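# Move three gears from furnace tray to table, upright

## Task

Lift each of the three gears off the furnace tray and set it standing on the table next to the tray with its smaller end pointing up, then release all of them.

## Robot and tools

Robot: two arms, left_arm and right_arm, each with a parallel two-finger gripper and a wrist camera. Scene frame: origin on the table top midway between the arms, +z up, +x out over the table, left_arm on the +y side. The names do not refer to image sides. Base (URDF root) of left_arm is at (+0.018, +0.275, 0) m, quat_wxyz (+1.000, 0, 0, +0.013). Base of right_arm is at (-0.048, -0.344, 0) m, quat_wxyz (+0.998, 0, 0, +0.070).

Gripper axes: the fingers point along the gripper's +z and close along its y. The reported end_effector_position is the point between the pads, roughly 1 cm short of the tips. Joint ranges in rad, base to hand: waist -2.880 to 2.880, shoulder 0.000 to 3.142, elbow 0.000 to 3.019, wrist pitch -1.693 to 1.571, wrist yaw -1.571 to 1.571, wrist roll -2.094 to 2.094. An elbow never quite straightens.

Command row: 14 numbers, each in [-1, 1]. The first 7 are left_arm: dx, dy, dz, rx, ry, rz, opening. The next 7 are right_arm, same order. Both arms are always present, even if one stays still. dx..rz are an offset, not a pose. They are expressed in that gripper's own axes and measured from its pose at the start of the action, or for a move from the pose in the latest result that shows one. Scale: 1.0 equals 0.6 m for dx, dy, dz and 180 degrees for the rotation. rx, ry, rz form one rotation vector. Opening is absolute, not an offset: +1 is fully open (0.094 m), -1 is closed.

execute_actions(actions): a list of actions run in order. Each action is a table of up to 15 rows, and each row lasts one control step of 1/30 s. A table with fewer rows repeats its final row until 15 steps are done. Every row is an offset from the action's starting pose, not from the row before it. An empty list only returns the current state and images.

move(target, speed, blocking): target is one 14-number row as above. Each gripper goes in a straight line toward its target, and both finish together after 0.5 to 10 s. Past 10 s they halt short of the target. speed is the top path speed in m/s, from 0.002 to 0.5, default 0.25; turning is capped at twice that value in rad/s. Paths ignore obstacles and the other arm. Grippers lag and can overshoot speed, mostly near full reach. Openings are sent when the move starts. With blocking=false the call returns after 0.5 s while the move continues; then use wait(0) to check, or stop. No new rows or moves are accepted until a result shows the move has ended.

wait(seconds): 0 to 10; arms keep their last command, and a running move continues. stop(): brakes a running move, needing room to slow down; fingers keep moving. zoom_image(camera, region): camera is one of cam_head_left, cam_head_right, cam_high, cam_low, cam_left_wrist, cam_right_wrist. region is [x0, y0, x1, y1] in image pixels from the top-left, at most 504 by 504. read_manual(section): returns only licence texts ("licences"). finished_scene(scene): ends the current scene, given its number; it cannot be undone. Call it only when all gears stand on the table and are released.

Control details: at each step the commanded pose is clipped to within 70 mm and 16 degrees of the measured pose. Damped inverse kinematics follows it, putting position before orientation. A far target can take several actions, and you must command the remainder yourself. Arms often settle a centimetre or more low. Zero offsets can let an arm sag further. To hold an arm in place, send the offset back to its desired pose in your first call. Send zeros in later calls, aiming higher if it still droops. The simulation runs on while you compose replies, with the robot holding its last command.

Results: a state line per arm gives end_effector_position (m) and end_effector_quat_wxyz in the scene frame. Printed positions can be off, more so at long reach. "Hand target" is the pose the controller currently drives toward. grip_measured is the finger opening on the command scale; the last number in Joint positions is the opening in metres. Readings may be off by about 1 mm. Step readings list positions at some steps; HELD marks steps where part of that arm's row was held back. "pose unreachable" means a clearance check altered or blocked that arm's command. Joint torques are total drive output, with offsets and noise, nonzero even in free air. A move adds a "move:" line with the ending (done, off_target, moving, held, fault), the limits that acted, and each gripper's distance to its target. If only one arm is named, the other finished normally. limits=paced means a pose was clipped. limits=held means steps were blocked, after which the arm may dash faster than speed. A FAULT line is an arm stop; MOTOR HOT warns from 85 °C. At 100 °C that arm's motors and gripper release and it falls (OVER-TEMPERATURE FAULT).

Gripping: to hold a gear, command an opening below grip_measured. About 0.03 below holds firmly; a smaller gap holds more gently. Pad force tops out near 50 to 62 N and can spike briefly at contact. Parts may be tugged or nudged at random, so keep a secure grip.

Avoid: pushing anything off the table, dropping or slamming gears, striking hard, and pressing hard, especially fast or far past contact. Never let the arms collide or press each other. Keep hold times short to limit motor heating. Camera calibrations (K, distortion, T_world_to_cam) are given per camera and may be slightly off.

Each tool is called after "Emit:" by a JSON object that holds its "op" and its "data", one argument or row to a line.

## Session

Emit:
{"op": "execute_actions", "data": {
  "actions": []
}}

Scene clock: 0.00 s.
left_arm: end_effector_position=(+0.7016, +0.5195, +0.1582) grip_measured=+1.000 end_effector_quat_wxyz=(+0.607, -0.245, +0.719, +0.231) | right_arm: end_effector_position=(+0.5306, -0.0846, +0.3084) grip_measured=+1.000 end_effector_quat_wxyz=(+0.505, +0.005, +0.838, +0.207)
Joint positions: left_arm=[ 0.216  1.932  1.173  0.586 -0.446 -0.04   0.094] | right_arm=[ 0.296  1.447  1.164 -0.133  0.047  0.416  0.094]
Joint velocities: left_arm=[-0.005 -0.005 -0.002 -0.007 -0.007  0.022  0.   ] | right_arm=[ 0.005 -0.005 -0.017 -0.002  0.081  0.037  0.   ]
Joint torques (N m, as the arm reports them, + toward a larger angle): no reading
Motor temperatures (°C, as the motors report them): left_arm=[24 25 26 28 26 25] | right_arm=[28 27 28 27 26 26]
Hand target (left_arm): +0.707, +0.521, +0.166; +0.614, -0.246, +0.713, +0.231
Hand target (right_arm): +0.535, -0.082, +0.335; +0.523, +0.005, +0.825, +0.216

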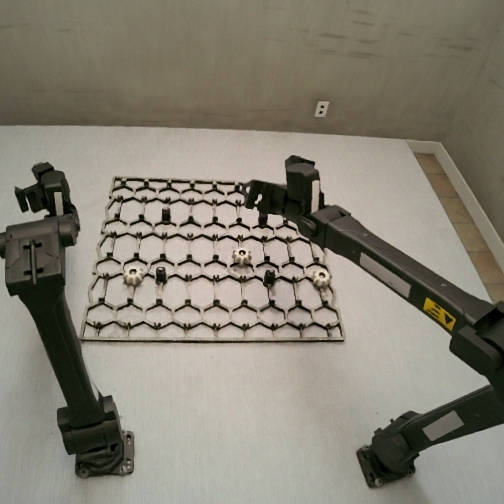

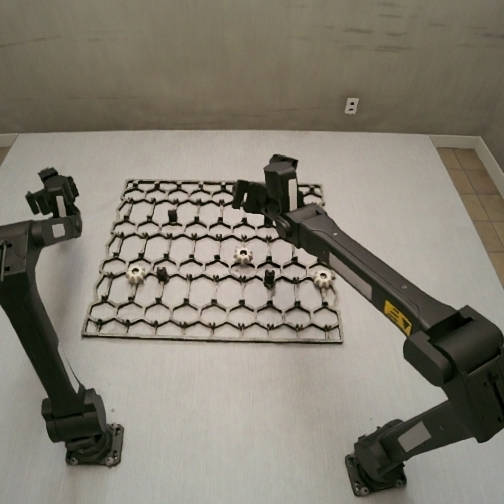

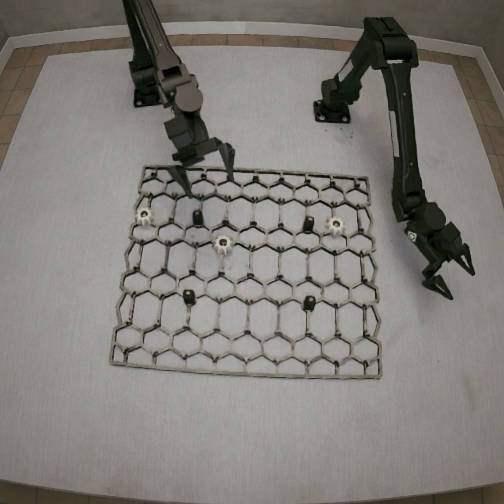

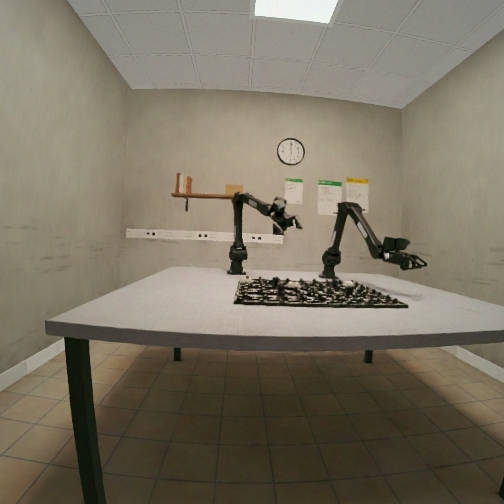

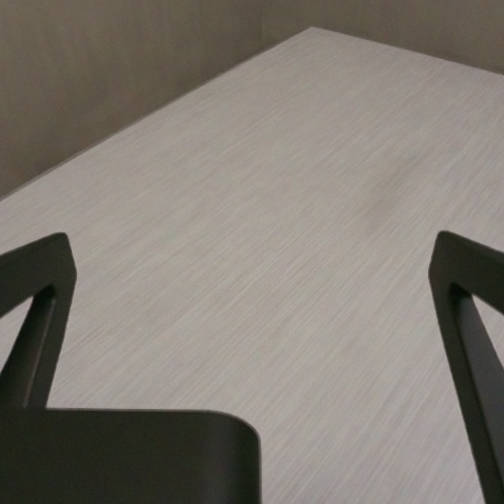

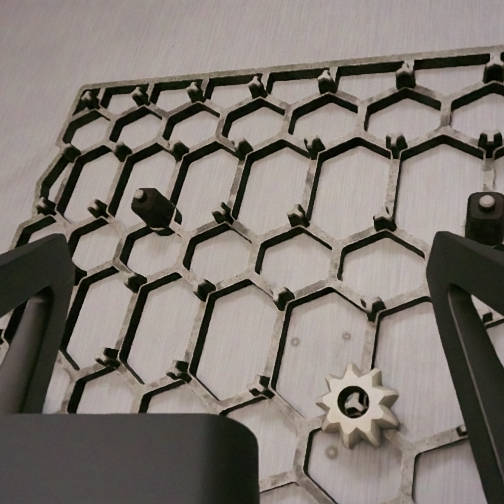

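Emit:
{"op": "zoom_image", "data": {
  "camera": "cam_high",
  "region": [110, 180, 370, 280]
}}

Emit:
{"op": "zoom_image", "data": {
  "camera": "cam_head_left",
  "region": [100, 230, 350, 310]
}}

Region (110, 180, 370, 280) of cam_high's 504x504 image, scaled by 1.938, with more detail than that image has; it fills the top 194 rows of this view, and the rest is white.

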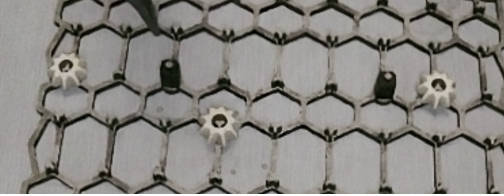

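Region (100, 230, 350, 310) of cam_head_left's 504x504 image, scaled by 2.016, with more detail than that image has; it fills the top 161 rows of this view, and the rest is white.

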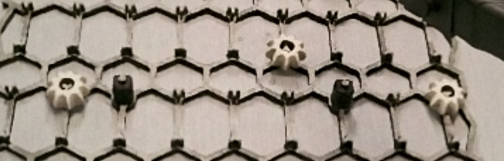

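Emit:
{"op": "move", "data": {
  "target": [0.137,-0.162,-0.609,0.195,0.417,0.210,1, 0.2475,-0.116,0.116,0.068,0.363,-0.119,1],
  "speed": 0.3
}}

Scene clock: 5.07 s.
left_arm: end_effector_position=(+0.4600, +0.2119, +0.1246) grip_measured=+1.000 end_effector_quat_wxyz=(-0.007, +0.054, +0.998, +0.008) | right_arm: end_effector_position=(+0.5103, -0.0953, +0.1106) grip_measured=+1.000 end_effector_quat_wxyz=(-0.022, -0.205, +0.979, -0.004)
Joint positions: left_arm=[-0.173  1.583  1.214 -1.217 -0.015 -0.04   0.094] | right_arm=[ 0.281  2.027  1.805 -1.393 -0.     0.008  0.094]
Joint velocities: left_arm=[-0.005 -0.005 -0.012 -0.007  0.007 -0.081  0.   ] | right_arm=[-0.015 -0.015  0.007  0.012  0.037  0.007  0.   ]
Joint torques (N m, as the arm reports them, + toward a larger angle): left_arm=[ -1.11 -13.07  13.27  -0.45   0.02   0.1 ] | right_arm=[ -2.94 -19.18  13.7   -0.43   0.19  -0.07]
Motor temperatures (°C, as the motors report them): left_arm=[24 25 27 28 26 25] | right_arm=[28 27 29 27 26 26]
Hand target (left_arm): +0.472, +0.206, +0.129; -0.005, +0.061, +0.998, +0.006
Hand target (right_arm): +0.529, -0.092, +0.130; +0.002, -0.207, +0.978, -0.002
Off the commanded pose (left_arm): 0.016 m, 3 deg.
Off the commanded pose (right_arm): 0.029 m, 3 deg.
move: off_target (left_arm, right_arm)
camera_calibration (this result's frames):
cam_left_wrist: T_world_to_cam=[[-0.111035, -0.993731, -0.0130499, 0.261318], [-0.804292, 0.0821392, 0.588531, 0.281954], [-0.583769, 0.0758434, -0.80837, 0.476816], [0, 0, 0, 1]] pos_world=[0.534139, 0.200357, 0.222916]
cam_right_wrist: T_world_to_cam=[[0.413835, -0.910335, -0.00555419, -0.300799], [-0.715145, -0.328866, 0.616778, 0.272647], [-0.563301, -0.251272, -0.787117, 0.477918], [0, 0, 0, 1]] pos_world=[0.588675, -0.0640757, 0.206344]

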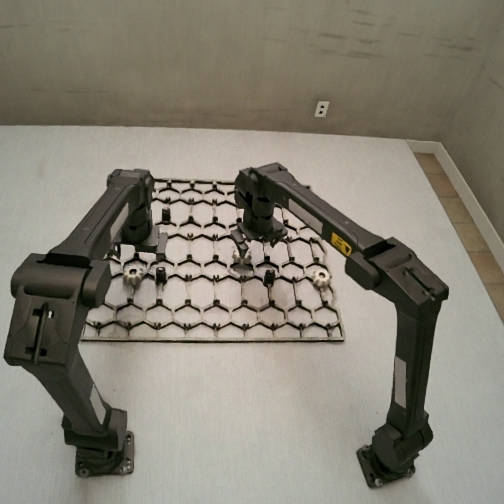

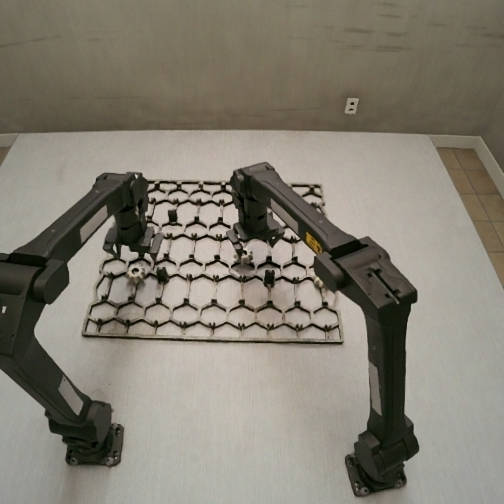

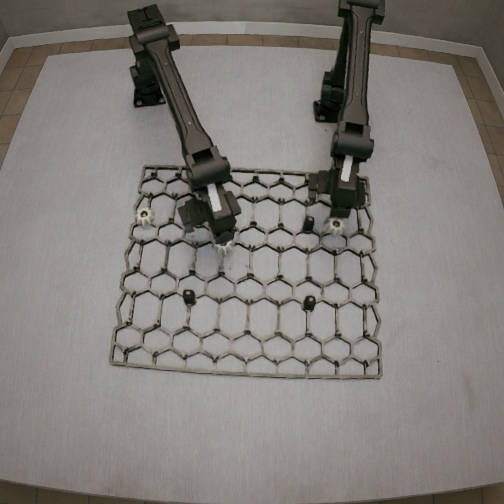

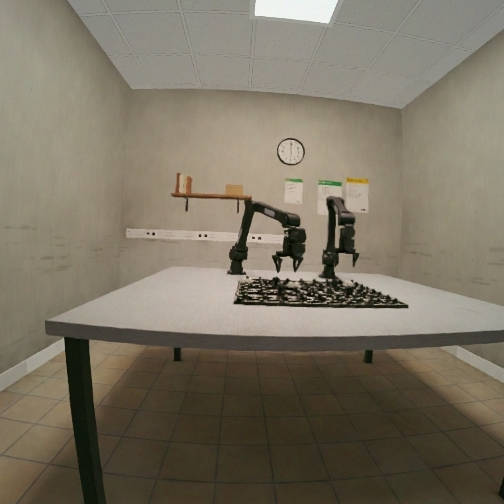

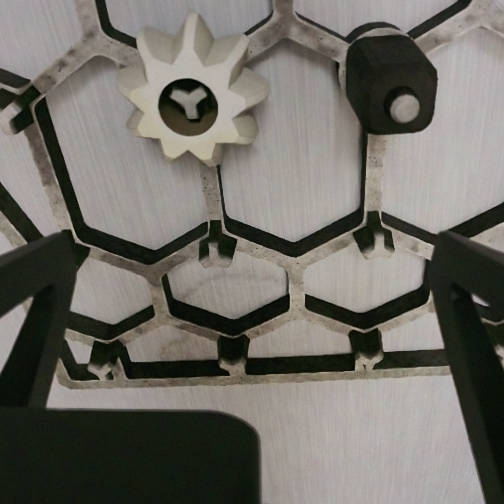

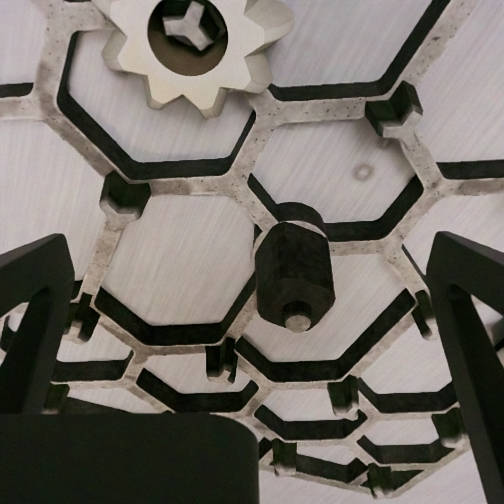

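Emit:
{"op": "move", "data": {
  "target": [-0.037,0.031,0.083,0,0,0,0.5, -0.103,0.022,0.033,0,0,0,0.5]
}}

Scene clock: 6.33 s.
left_arm: end_effector_position=(+0.4791, +0.2251, +0.0790) grip_measured=+0.502 end_effector_quat_wxyz=(-0.010, +0.053, +0.999, +0.008) | right_arm: end_effector_position=(+0.5480, -0.0754, +0.0703) grip_measured=+0.501 end_effector_quat_wxyz=(-0.044, -0.201, +0.979, -0.007)
Joint positions: left_arm=[-0.139  1.677  1.201 -1.115 -0.015 -0.007  0.071] | right_arm=[ 0.284  2.209  2.001 -1.452 -0.007  0.017  0.071]
Joint velocities: left_arm=[-0.024 -0.015 -0.007 -0.007 -0.022  0.066 -0.001] | right_arm=[-0.015 -0.005 -0.007  0.007  0.007  0.11  -0.002]
Joint torques (N m, as the arm reports them, + toward a larger angle): left_arm=[  0.37 -15.05   9.49   0.86  -0.12   0.11] | right_arm=[ -1.53 -21.96  13.67  -0.47   0.13   0.  ]
Motor temperatures (°C, as the motors report them): left_arm=[24 25 27 28 26 25] | right_arm=[28 28 30 27 26 26]
Hand target (left_arm): +0.484, +0.229, +0.075; -0.007, +0.054, +0.998, +0.008
Hand target (right_arm): +0.559, -0.059, +0.088; -0.021, -0.205, +0.979, -0.004
Off the commanded pose (left_arm): 0.007 m, 0 deg.
Off the commanded pose (right_arm): 0.027 m, 3 deg.
move: off_target (right_arm)
camera_calibration (this result's frames):
cam_left_wrist: T_world_to_cam=[[-0.109949, -0.993858, -0.0125381, 0.27549], [-0.801593, 0.0812065, 0.59233, 0.321727], [-0.587674, 0.0751766, -0.805598, 0.451881], [0, 0, 0, 1]] pos_world=[0.553743, 0.2137, 0.17692]
cam_right_wrist: T_world_to_cam=[[0.406863, -0.913422, -0.0110649, -0.294521], [-0.690222, -0.315333, 0.651274, 0.315906], [-0.598378, -0.257342, -0.758762, 0.489276], [0, 0, 0, 1]] pos_world=[0.630647, -0.0434953, 0.162243]

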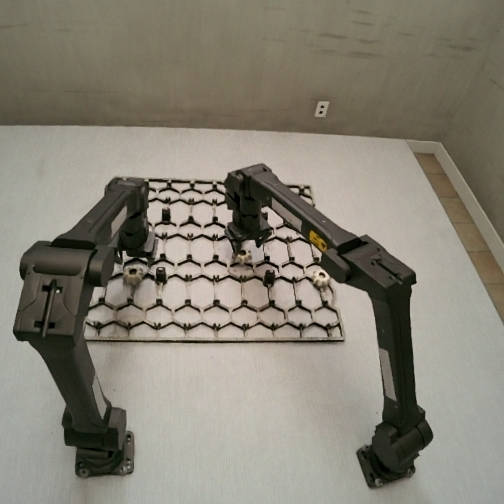

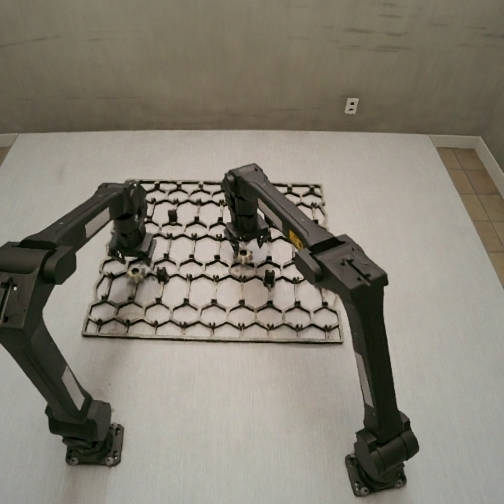

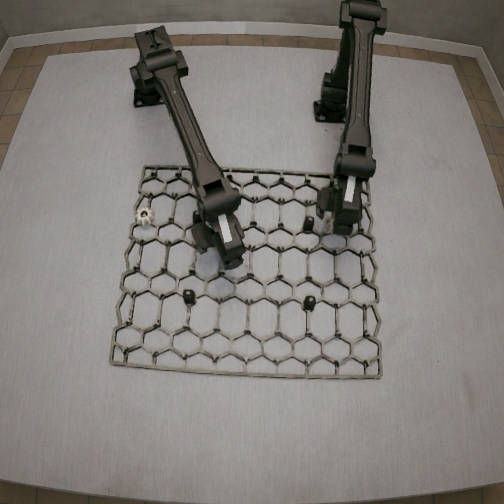

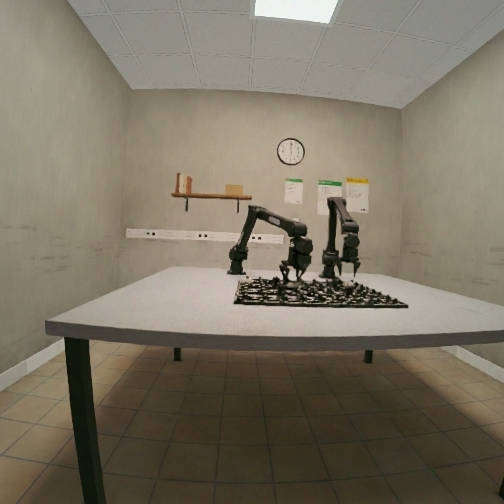

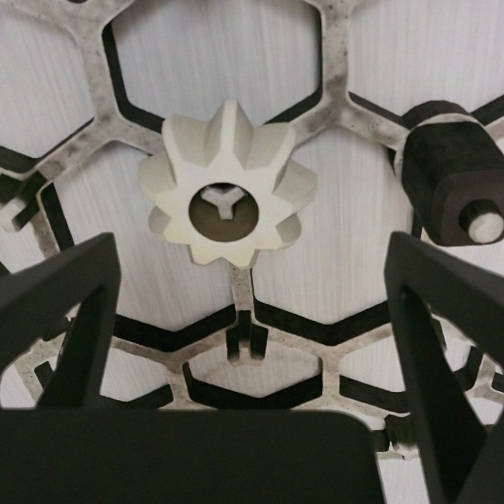

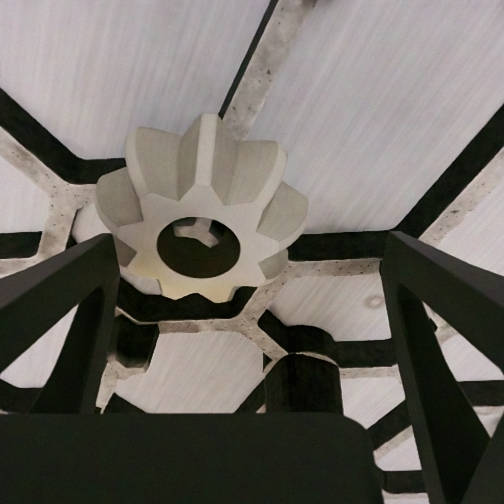

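Emit:
{"op": "move", "data": {
  "target": [0,0.013,0.075,0,0,0,0.5, -0.03,0.027,-0.042,0,0,0,0.5],
  "speed": 0.1
}}

Scene clock: 7.57 s.
left_arm: end_effector_position=(+0.4764, +0.2283, +0.0421) grip_measured=+0.502 end_effector_quat_wxyz=(-0.007, +0.055, +0.998, +0.008) | right_arm: end_effector_position=(+0.5502, -0.0692, +0.0865) grip_measured=+0.501 end_effector_quat_wxyz=(-0.058, -0.198, +0.978, -0.010)
Joint positions: left_arm=[-0.132  1.716  1.142 -1.012 -0.015  0.002  0.071] | right_arm=[ 0.291  2.238  2.092 -1.543 -0.007  0.03   0.071]
Joint velocities: left_arm=[-0.005 -0.005 -0.002  0.007 -0.022 -0.022 -0.   ] | right_arm=[ 0.005  0.005  0.007 -0.007 -0.081 -0.037 -0.001]
Joint torques (N m, as the arm reports them, + toward a larger angle): left_arm=[  0.57 -14.59   9.06   0.87  -0.11   0.11] | right_arm=[ -2.15 -21.83  13.92  -0.91  -0.02   0.01]
Motor temperatures (°C, as the motors report them): left_arm=[24 25 27 28 26 25] | right_arm=[28 28 30 27 26 26]
Hand target (left_arm): +0.480, +0.234, +0.034; -0.010, +0.053, +0.999, +0.008
Hand target (right_arm): +0.559, -0.053, +0.094; -0.044, -0.201, +0.979, -0.006
Off the commanded pose (left_arm): 0.010 m, 0 deg.
Off the commanded pose (right_arm): 0.021 m, 2 deg.
move: off_target (right_arm)
camera_calibration (this result's frames):
cam_left_wrist: T_world_to_cam=[[-0.11292, -0.993527, -0.0123828, 0.279183], [-0.80416, 0.0840631, 0.588439, 0.341818], [-0.583589, 0.0764041, -0.808447, 0.418282], [0, 0, 0, 1]] pos_world=[0.550506, 0.216683, 0.140476]
cam_right_wrist: T_world_to_cam=[[0.401426, -0.915843, -0.00941996, -0.286871], [-0.674807, -0.3027, 0.673059, 0.299351], [-0.619268, -0.263827, -0.739529, 0.513789], [0, 0, 0, 1]] pos_world=[0.635334, -0.0365643, 0.175778]

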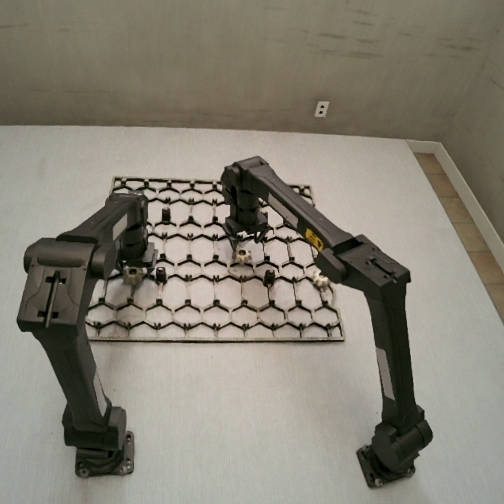

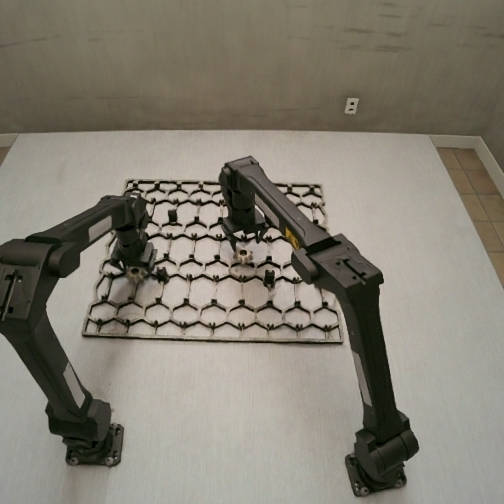

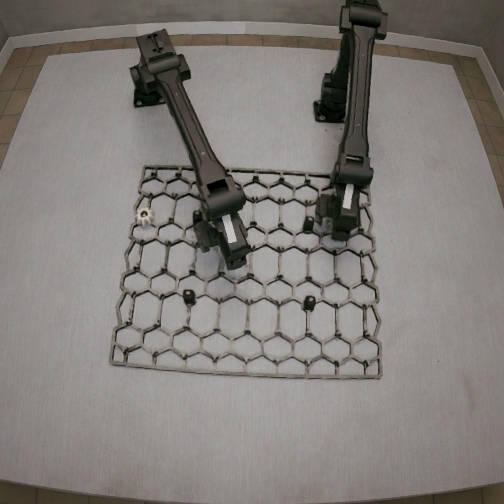

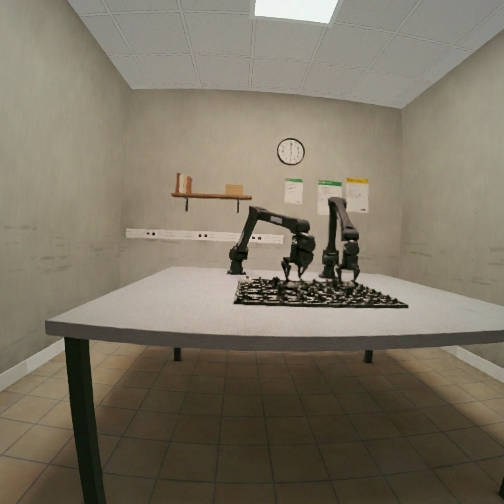

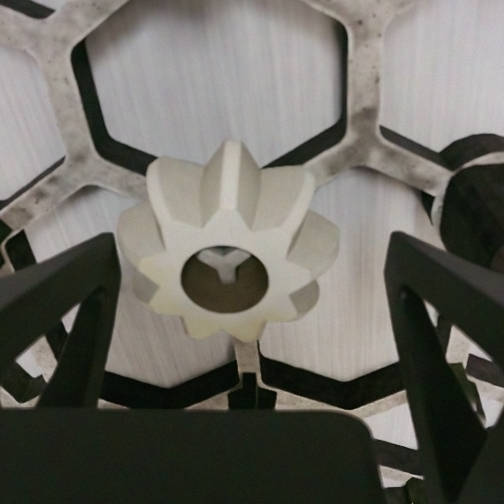

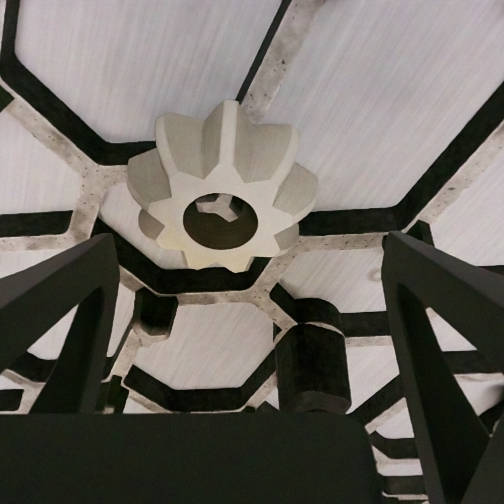

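Emit:
{"op": "move", "data": {
  "target": [0,0.025,0.03,0,0,0,0.8, -0.01,0.035,0.05,0,0,0,0.8],
  "speed": 0.1
}}

Scene clock: 8.67 s.
left_arm: end_effector_position=(+0.4771, +0.2390, +0.0364) grip_measured=+0.798 end_effector_quat_wxyz=(-0.000, +0.055, +0.998, +0.007) | right_arm: end_effector_position=(+0.5485, -0.0566, +0.0697) grip_measured=+0.798 end_effector_quat_wxyz=(-0.051, -0.197, +0.979, -0.010)
Joint positions: left_arm=[-0.109  1.716  1.124 -0.98  -0.015  0.026  0.084] | right_arm=[ 0.309  2.248  2.067 -1.493 -0.007  0.051  0.084]
Joint velocities: left_arm=[-0.005 -0.005  0.012 -0.007 -0.007  0.022 -0.   ] | right_arm=[-0.034  0.024  0.002 -0.007  0.051 -0.037  0.   ]
Joint torques (N m, as the arm reports them, + toward a larger angle): left_arm=[  0.4  -12.92   8.51   0.81  -0.12   0.1 ] | right_arm=[ -2.44 -21.02   8.34   0.15  -0.1   -0.02]
Motor temperatures (°C, as the motors report them): left_arm=[24 25 27 28 26 25] | right_arm=[28 28 30 27 26 26]
Hand target (left_arm): +0.478, +0.244, +0.025; -0.007, +0.055, +0.998, +0.008
Hand target (right_arm): +0.544, -0.049, +0.056; -0.058, -0.198, +0.978, -0.010
Off the commanded pose (left_arm): 0.013 m, 1 deg.
Off the commanded pose (right_arm): 0.016 m, 1 deg.
move: off_target (left_arm, right_arm)
camera_calibration (this result's frames):
cam_left_wrist: T_world_to_cam=[[-0.113126, -0.993503, -0.0124333, 0.28992], [-0.812101, 0.0852464, 0.577257, 0.348756], [-0.572447, 0.0754, -0.816468, 0.408425], [0, 0, 0, 1]] pos_world=[0.549824, 0.227511, 0.135749]
cam_right_wrist: T_world_to_cam=[[0.399215, -0.916827, -0.00749958, -0.273818], [-0.684912, -0.30365, 0.662338, 0.319546], [-0.609527, -0.259279, -0.749167, 0.49924], [0, 0, 0, 1]] pos_world=[0.632474, -0.0245709, 0.160313]

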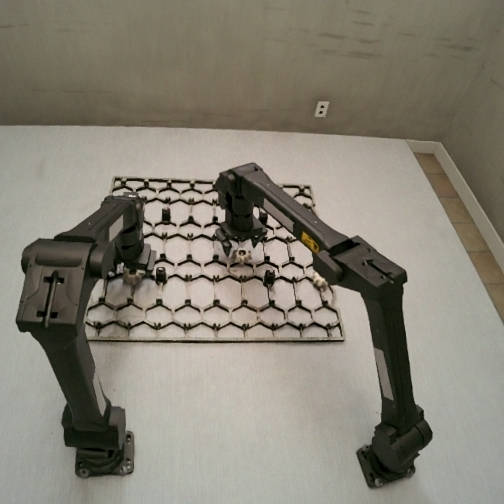

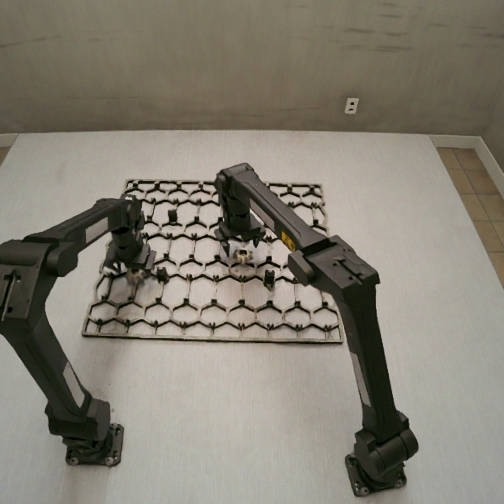

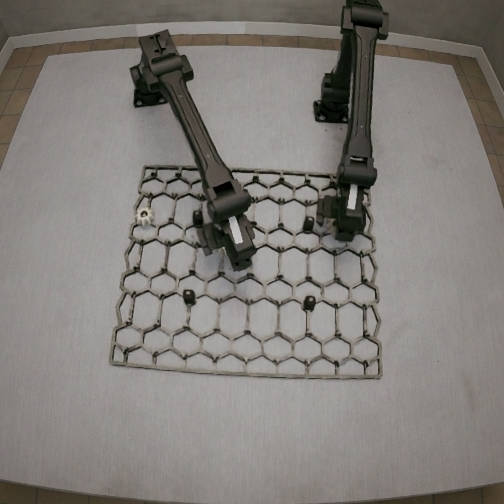

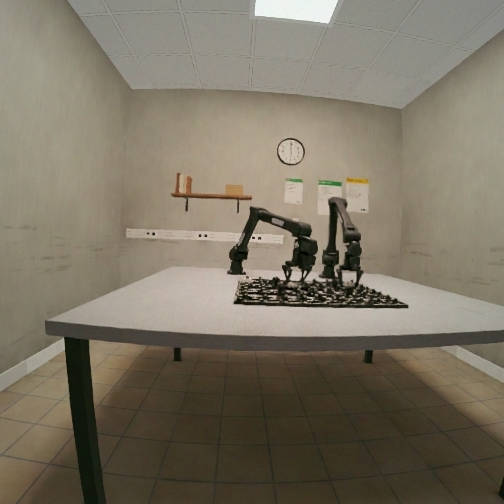

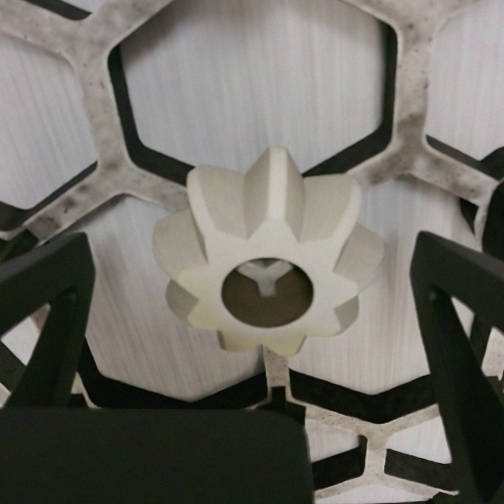

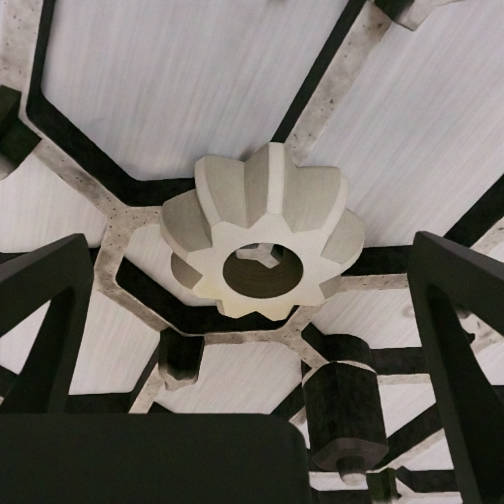

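Emit:
{"op": "move", "data": {
  "target": [0,0,0.01,0,0,0,-0.3, 0,0,0.055,0,0,0,0.8],
  "speed": 0.1
}}

Scene clock: 9.47 s.
left_arm: end_effector_position=(+0.4769, +0.2370, +0.0361) grip_measured=+0.205 end_effector_quat_wxyz=(-0.000, +0.056, +0.998, +0.004) | right_arm: end_effector_position=(+0.5459, -0.0579, +0.0466) grip_measured=+0.798 end_effector_quat_wxyz=(-0.047, -0.197, +0.979, -0.009)
Joint positions: left_arm=[-0.111  1.716  1.124 -0.979 -0.008  0.026  0.057] | right_arm=[ 0.309  2.248  2.005 -1.423 -0.007  0.052  0.084]
Joint velocities: left_arm=[-0.015 -0.015  0.002 -0.007  0.022  0.007 -0.   ] | right_arm=[ 0.015  0.005  0.017 -0.002  0.051 -0.007  0.001]
Joint torques (N m, as the arm reports them, + toward a larger angle): left_arm=[ -0.43 -15.49   8.21   0.75  -0.34   0.05] | right_arm=[ -3.3  -21.65   7.81   0.38   0.09  -0.1 ]
Motor temperatures (°C, as the motors report them): left_arm=[24 25 27 28 26 25] | right_arm=[28 28 30 27 26 26]
Hand target (left_arm): +0.477, +0.239, +0.031; -0.000, +0.055, +0.998, +0.008
Hand target (right_arm): +0.545, -0.058, +0.037; -0.051, -0.197, +0.979, -0.010
Off the commanded pose (left_arm): 0.006 m, 0 deg.
Off the commanded pose (right_arm): 0.010 m, 0 deg.
move: done
camera_calibration (this result's frames):
cam_left_wrist: T_world_to_cam=[[-0.114635, -0.993394, -0.00521134, 0.288402], [-0.812052, 0.0906841, 0.576496, 0.347673], [-0.572215, 0.0703183, -0.817084, 0.4094], [0, 0, 0, 1]] pos_world=[0.549655, 0.22618, 0.135585]
cam_right_wrist: T_world_to_cam=[[0.398925, -0.916951, -0.00778083, -0.273936], [-0.690022, -0.305765, 0.656032, 0.335673], [-0.603928, -0.256338, -0.754693, 0.47737], [0, 0, 0, 1]] pos_world=[0.629199, -0.0261806, 0.137924]

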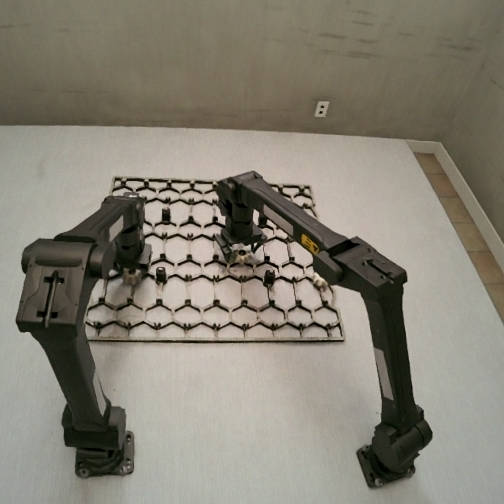

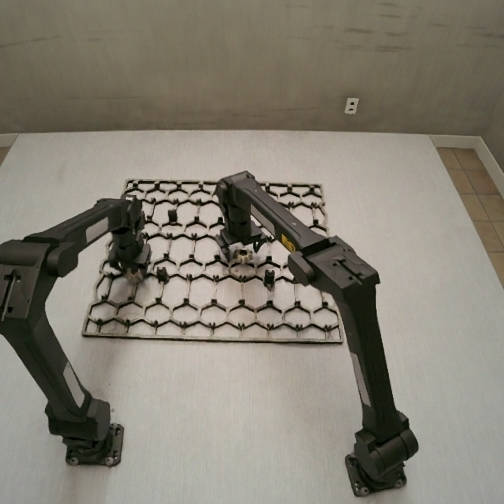

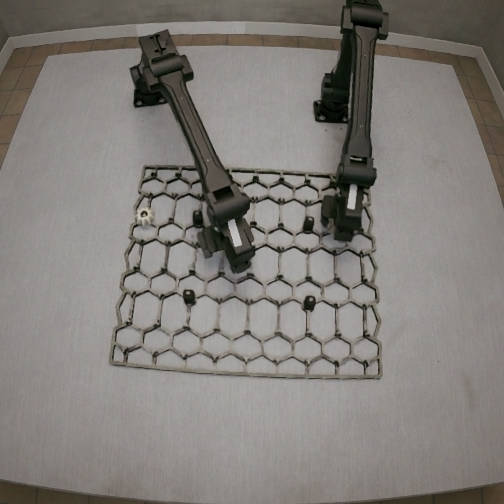

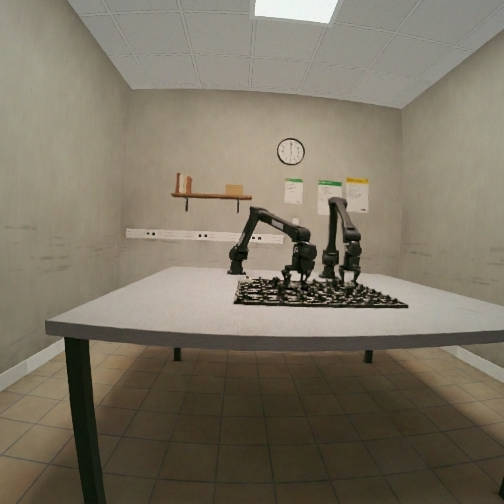

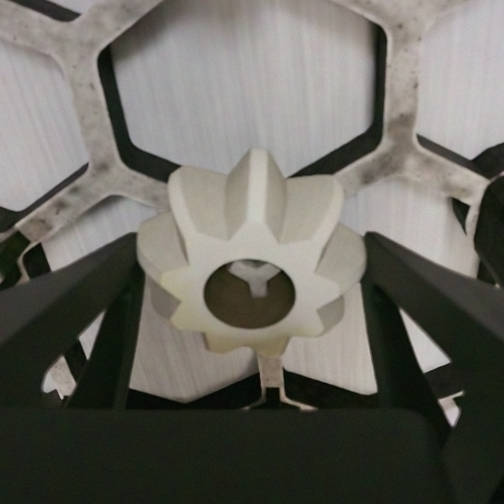

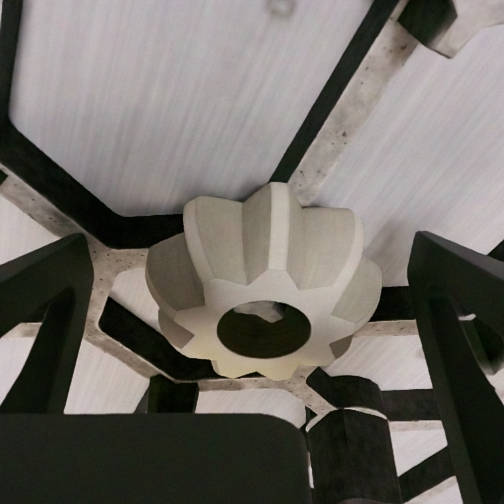

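Close right, lift left.

Emit:
{"op": "move", "data": {
  "target": [0,0,-0.12,0,0,0,0.1, 0,0,0,0,0,0,-0.3],
  "speed": 0.15
}}

Scene clock: 11.30 s.
left_arm: end_effector_position=(+0.4586, +0.2378, +0.0842) grip_measured=+0.205 end_effector_quat_wxyz=(-0.027, +0.056, +0.998, +0.002) | right_arm: end_effector_position=(+0.5464, -0.0590, +0.0466) grip_measured=+0.212 end_effector_quat_wxyz=(-0.046, -0.197, +0.979, -0.011)
Joint positions: left_arm=[-0.111  1.639  1.166 -1.152 -0.003  0.026  0.057] | right_arm=[ 0.309  2.248  2.005 -1.423 -0.002  0.052  0.057]
Joint velocities: left_arm=[ 0.005 -0.015  0.002 -0.027  0.022  0.022  0.001] | right_arm=[ 0.005 -0.024  0.012 -0.002  0.007 -0.051 -0.001]
Joint torques (N m, as the arm reports them, + toward a larger angle): left_arm=[ -0.98 -17.1   13.49  -0.56  -0.26   0.  ] | right_arm=[ -3.   -22.46   8.5   -0.45  -0.13  -0.01]
Motor temperatures (°C, as the motors report them): left_arm=[24 25 27 28 26 25] | right_arm=[28 28 30 27 26 26]
Hand target (left_arm): +0.475, +0.236, +0.109; -0.000, +0.056, +0.998, +0.004
Hand target (right_arm): +0.546, -0.058, +0.047; -0.047, -0.197, +0.979, -0.008
Off the commanded pose (left_arm): 0.030 m, 3 deg.
Off the commanded pose (right_arm): 0.001 m, 0 deg.
move: off_target (left_arm)
camera_calibration (this result's frames):
cam_left_wrist: T_world_to_cam=[[-0.114605, -0.99341, 0.00132646, 0.286697], [-0.779993, 0.0908108, 0.619165, 0.286661], [-0.615205, 0.0699248, -0.78526, 0.455259], [0, 0, 0, 1]] pos_world=[0.536528, 0.226942, 0.179626]
cam_right_wrist: T_world_to_cam=[[0.398601, -0.917118, -0.0036066, -0.275187], [-0.69132, -0.303043, 0.655927, 0.336579], [-0.602655, -0.25896, -0.754815, 0.476561], [0, 0, 0, 1]] pos_world=[0.629576, -0.0269704, 0.137952]

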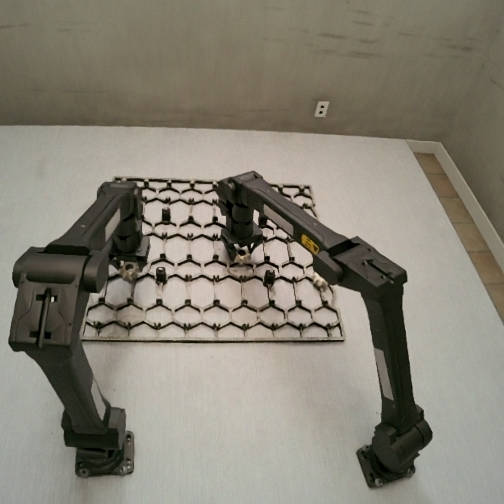

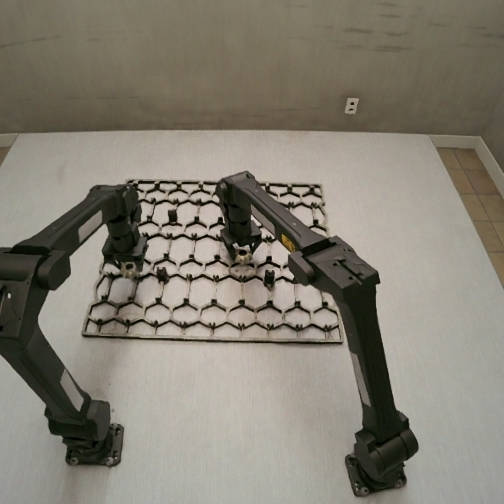

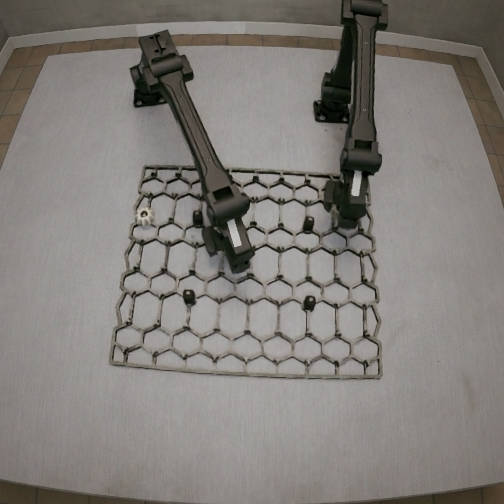

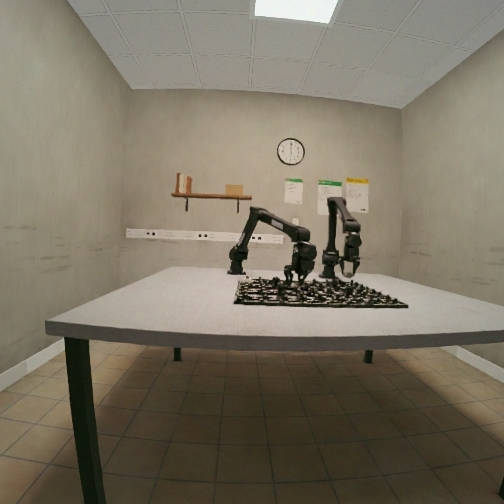

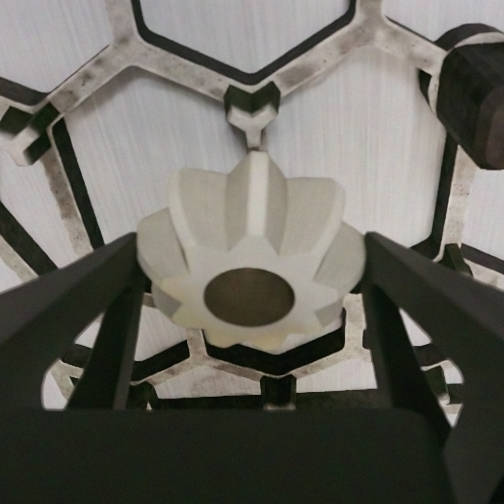

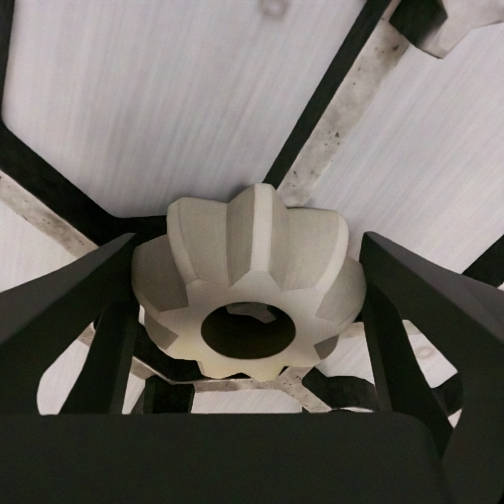

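Emit:
{"op": "move", "data": {
  "target": [0.012,0.326,-0.05,0,-0.03,0,0.1, 0,0,-0.19,0,-0.05,0,0.1]
}}

Scene clock: 12.83 s.
left_arm: end_effector_position=(+0.4613, +0.4294, +0.1062) grip_measured=+0.205 end_effector_quat_wxyz=(+0.009, +0.048, +0.999, -0.008) | right_arm: end_effector_position=(+0.5450, -0.0605, +0.1058) grip_measured=+0.212 end_effector_quat_wxyz=(-0.015, -0.197, +0.980, -0.005)
Joint positions: left_arm=[ 0.318  1.641  1.233 -1.152  0.021  0.438  0.057] | right_arm=[ 0.309  2.156  2.005 -1.452  0.002  0.052  0.057]
Joint velocities: left_arm=[-0.005  0.005  0.002  0.002 -0.051 -0.007  0.   ] | right_arm=[ 0.005 -0.015 -0.002 -0.002  0.081 -0.037  0.   ]
Joint torques (N m, as the arm reports them, + toward a larger angle): left_arm=[ -1.21 -14.56  13.68  -0.02   0.09   0.07] | right_arm=[ -2.11 -26.95  12.75  -0.62   0.15  -0.01]
Motor temperatures (°C, as the motors report them): left_arm=[24 25 28 28 26 25] | right_arm=[28 28 30 27 26 26]
Hand target (left_arm): +0.478, +0.432, +0.116; +0.023, +0.056, +0.998, -0.004
Hand target (right_arm): +0.555, -0.056, +0.160; +0.031, -0.196, +0.980, +0.005
Off the commanded pose (left_arm): 0.016 m, 2 deg.
Off the commanded pose (right_arm): 0.056 m, 5 deg.
move: off_target (left_arm, right_arm); limits=paced
camera_calibration (this result's frames):
cam_left_wrist: T_world_to_cam=[[-0.09899, -0.994943, 0.0170147, 0.469194], [-0.823292, 0.0914919, 0.560196, 0.283711], [-0.55892, 0.0414457, -0.828185, 0.451571], [0, 0, 0, 1]] pos_world=[0.532415, 0.422149, 0.207067]
cam_right_wrist: T_world_to_cam=[[0.399004, -0.916947, -0.00181334, -0.276169], [-0.728642, -0.318263, 0.606456, 0.320872], [-0.556666, -0.240657, -0.795115, 0.500301], [0, 0, 0, 1]] pos_world=[0.622494, -0.0307096, 0.202701]

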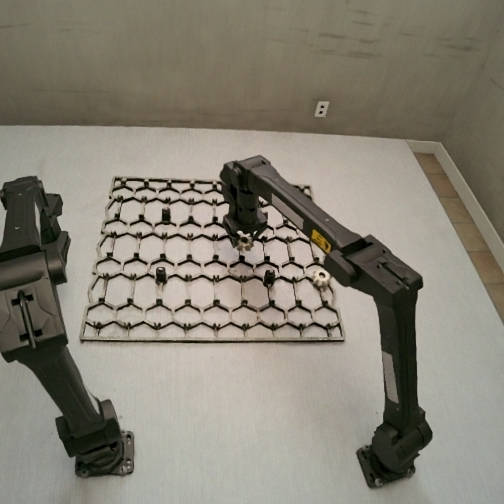

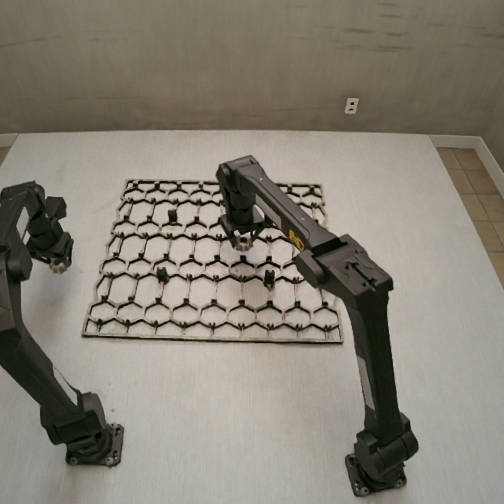

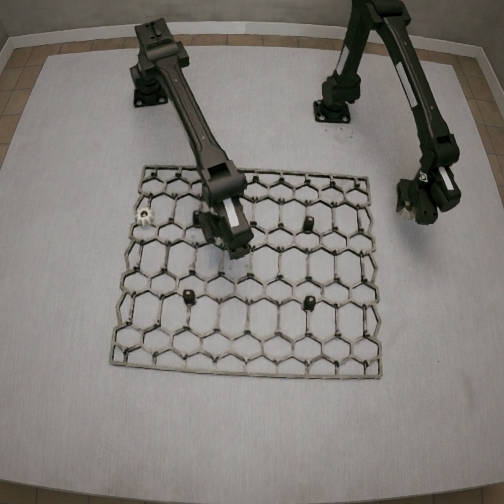

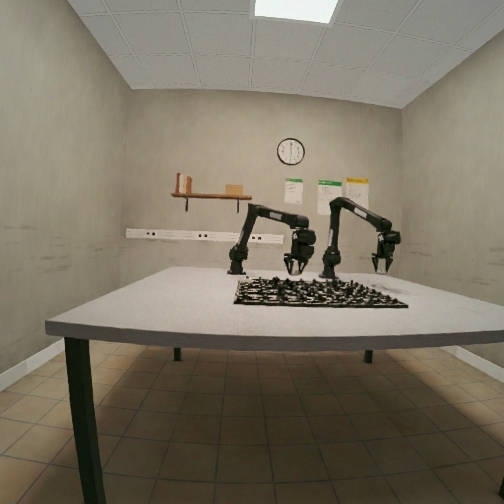

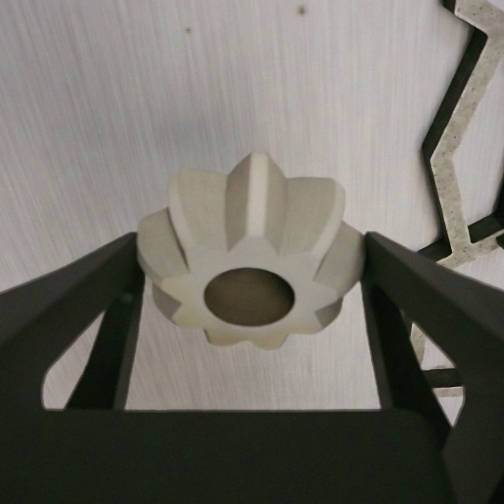

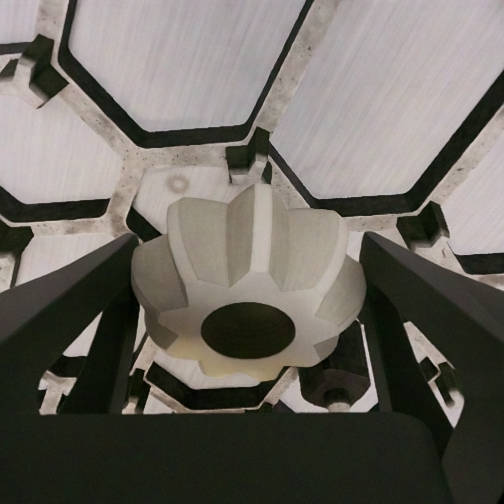

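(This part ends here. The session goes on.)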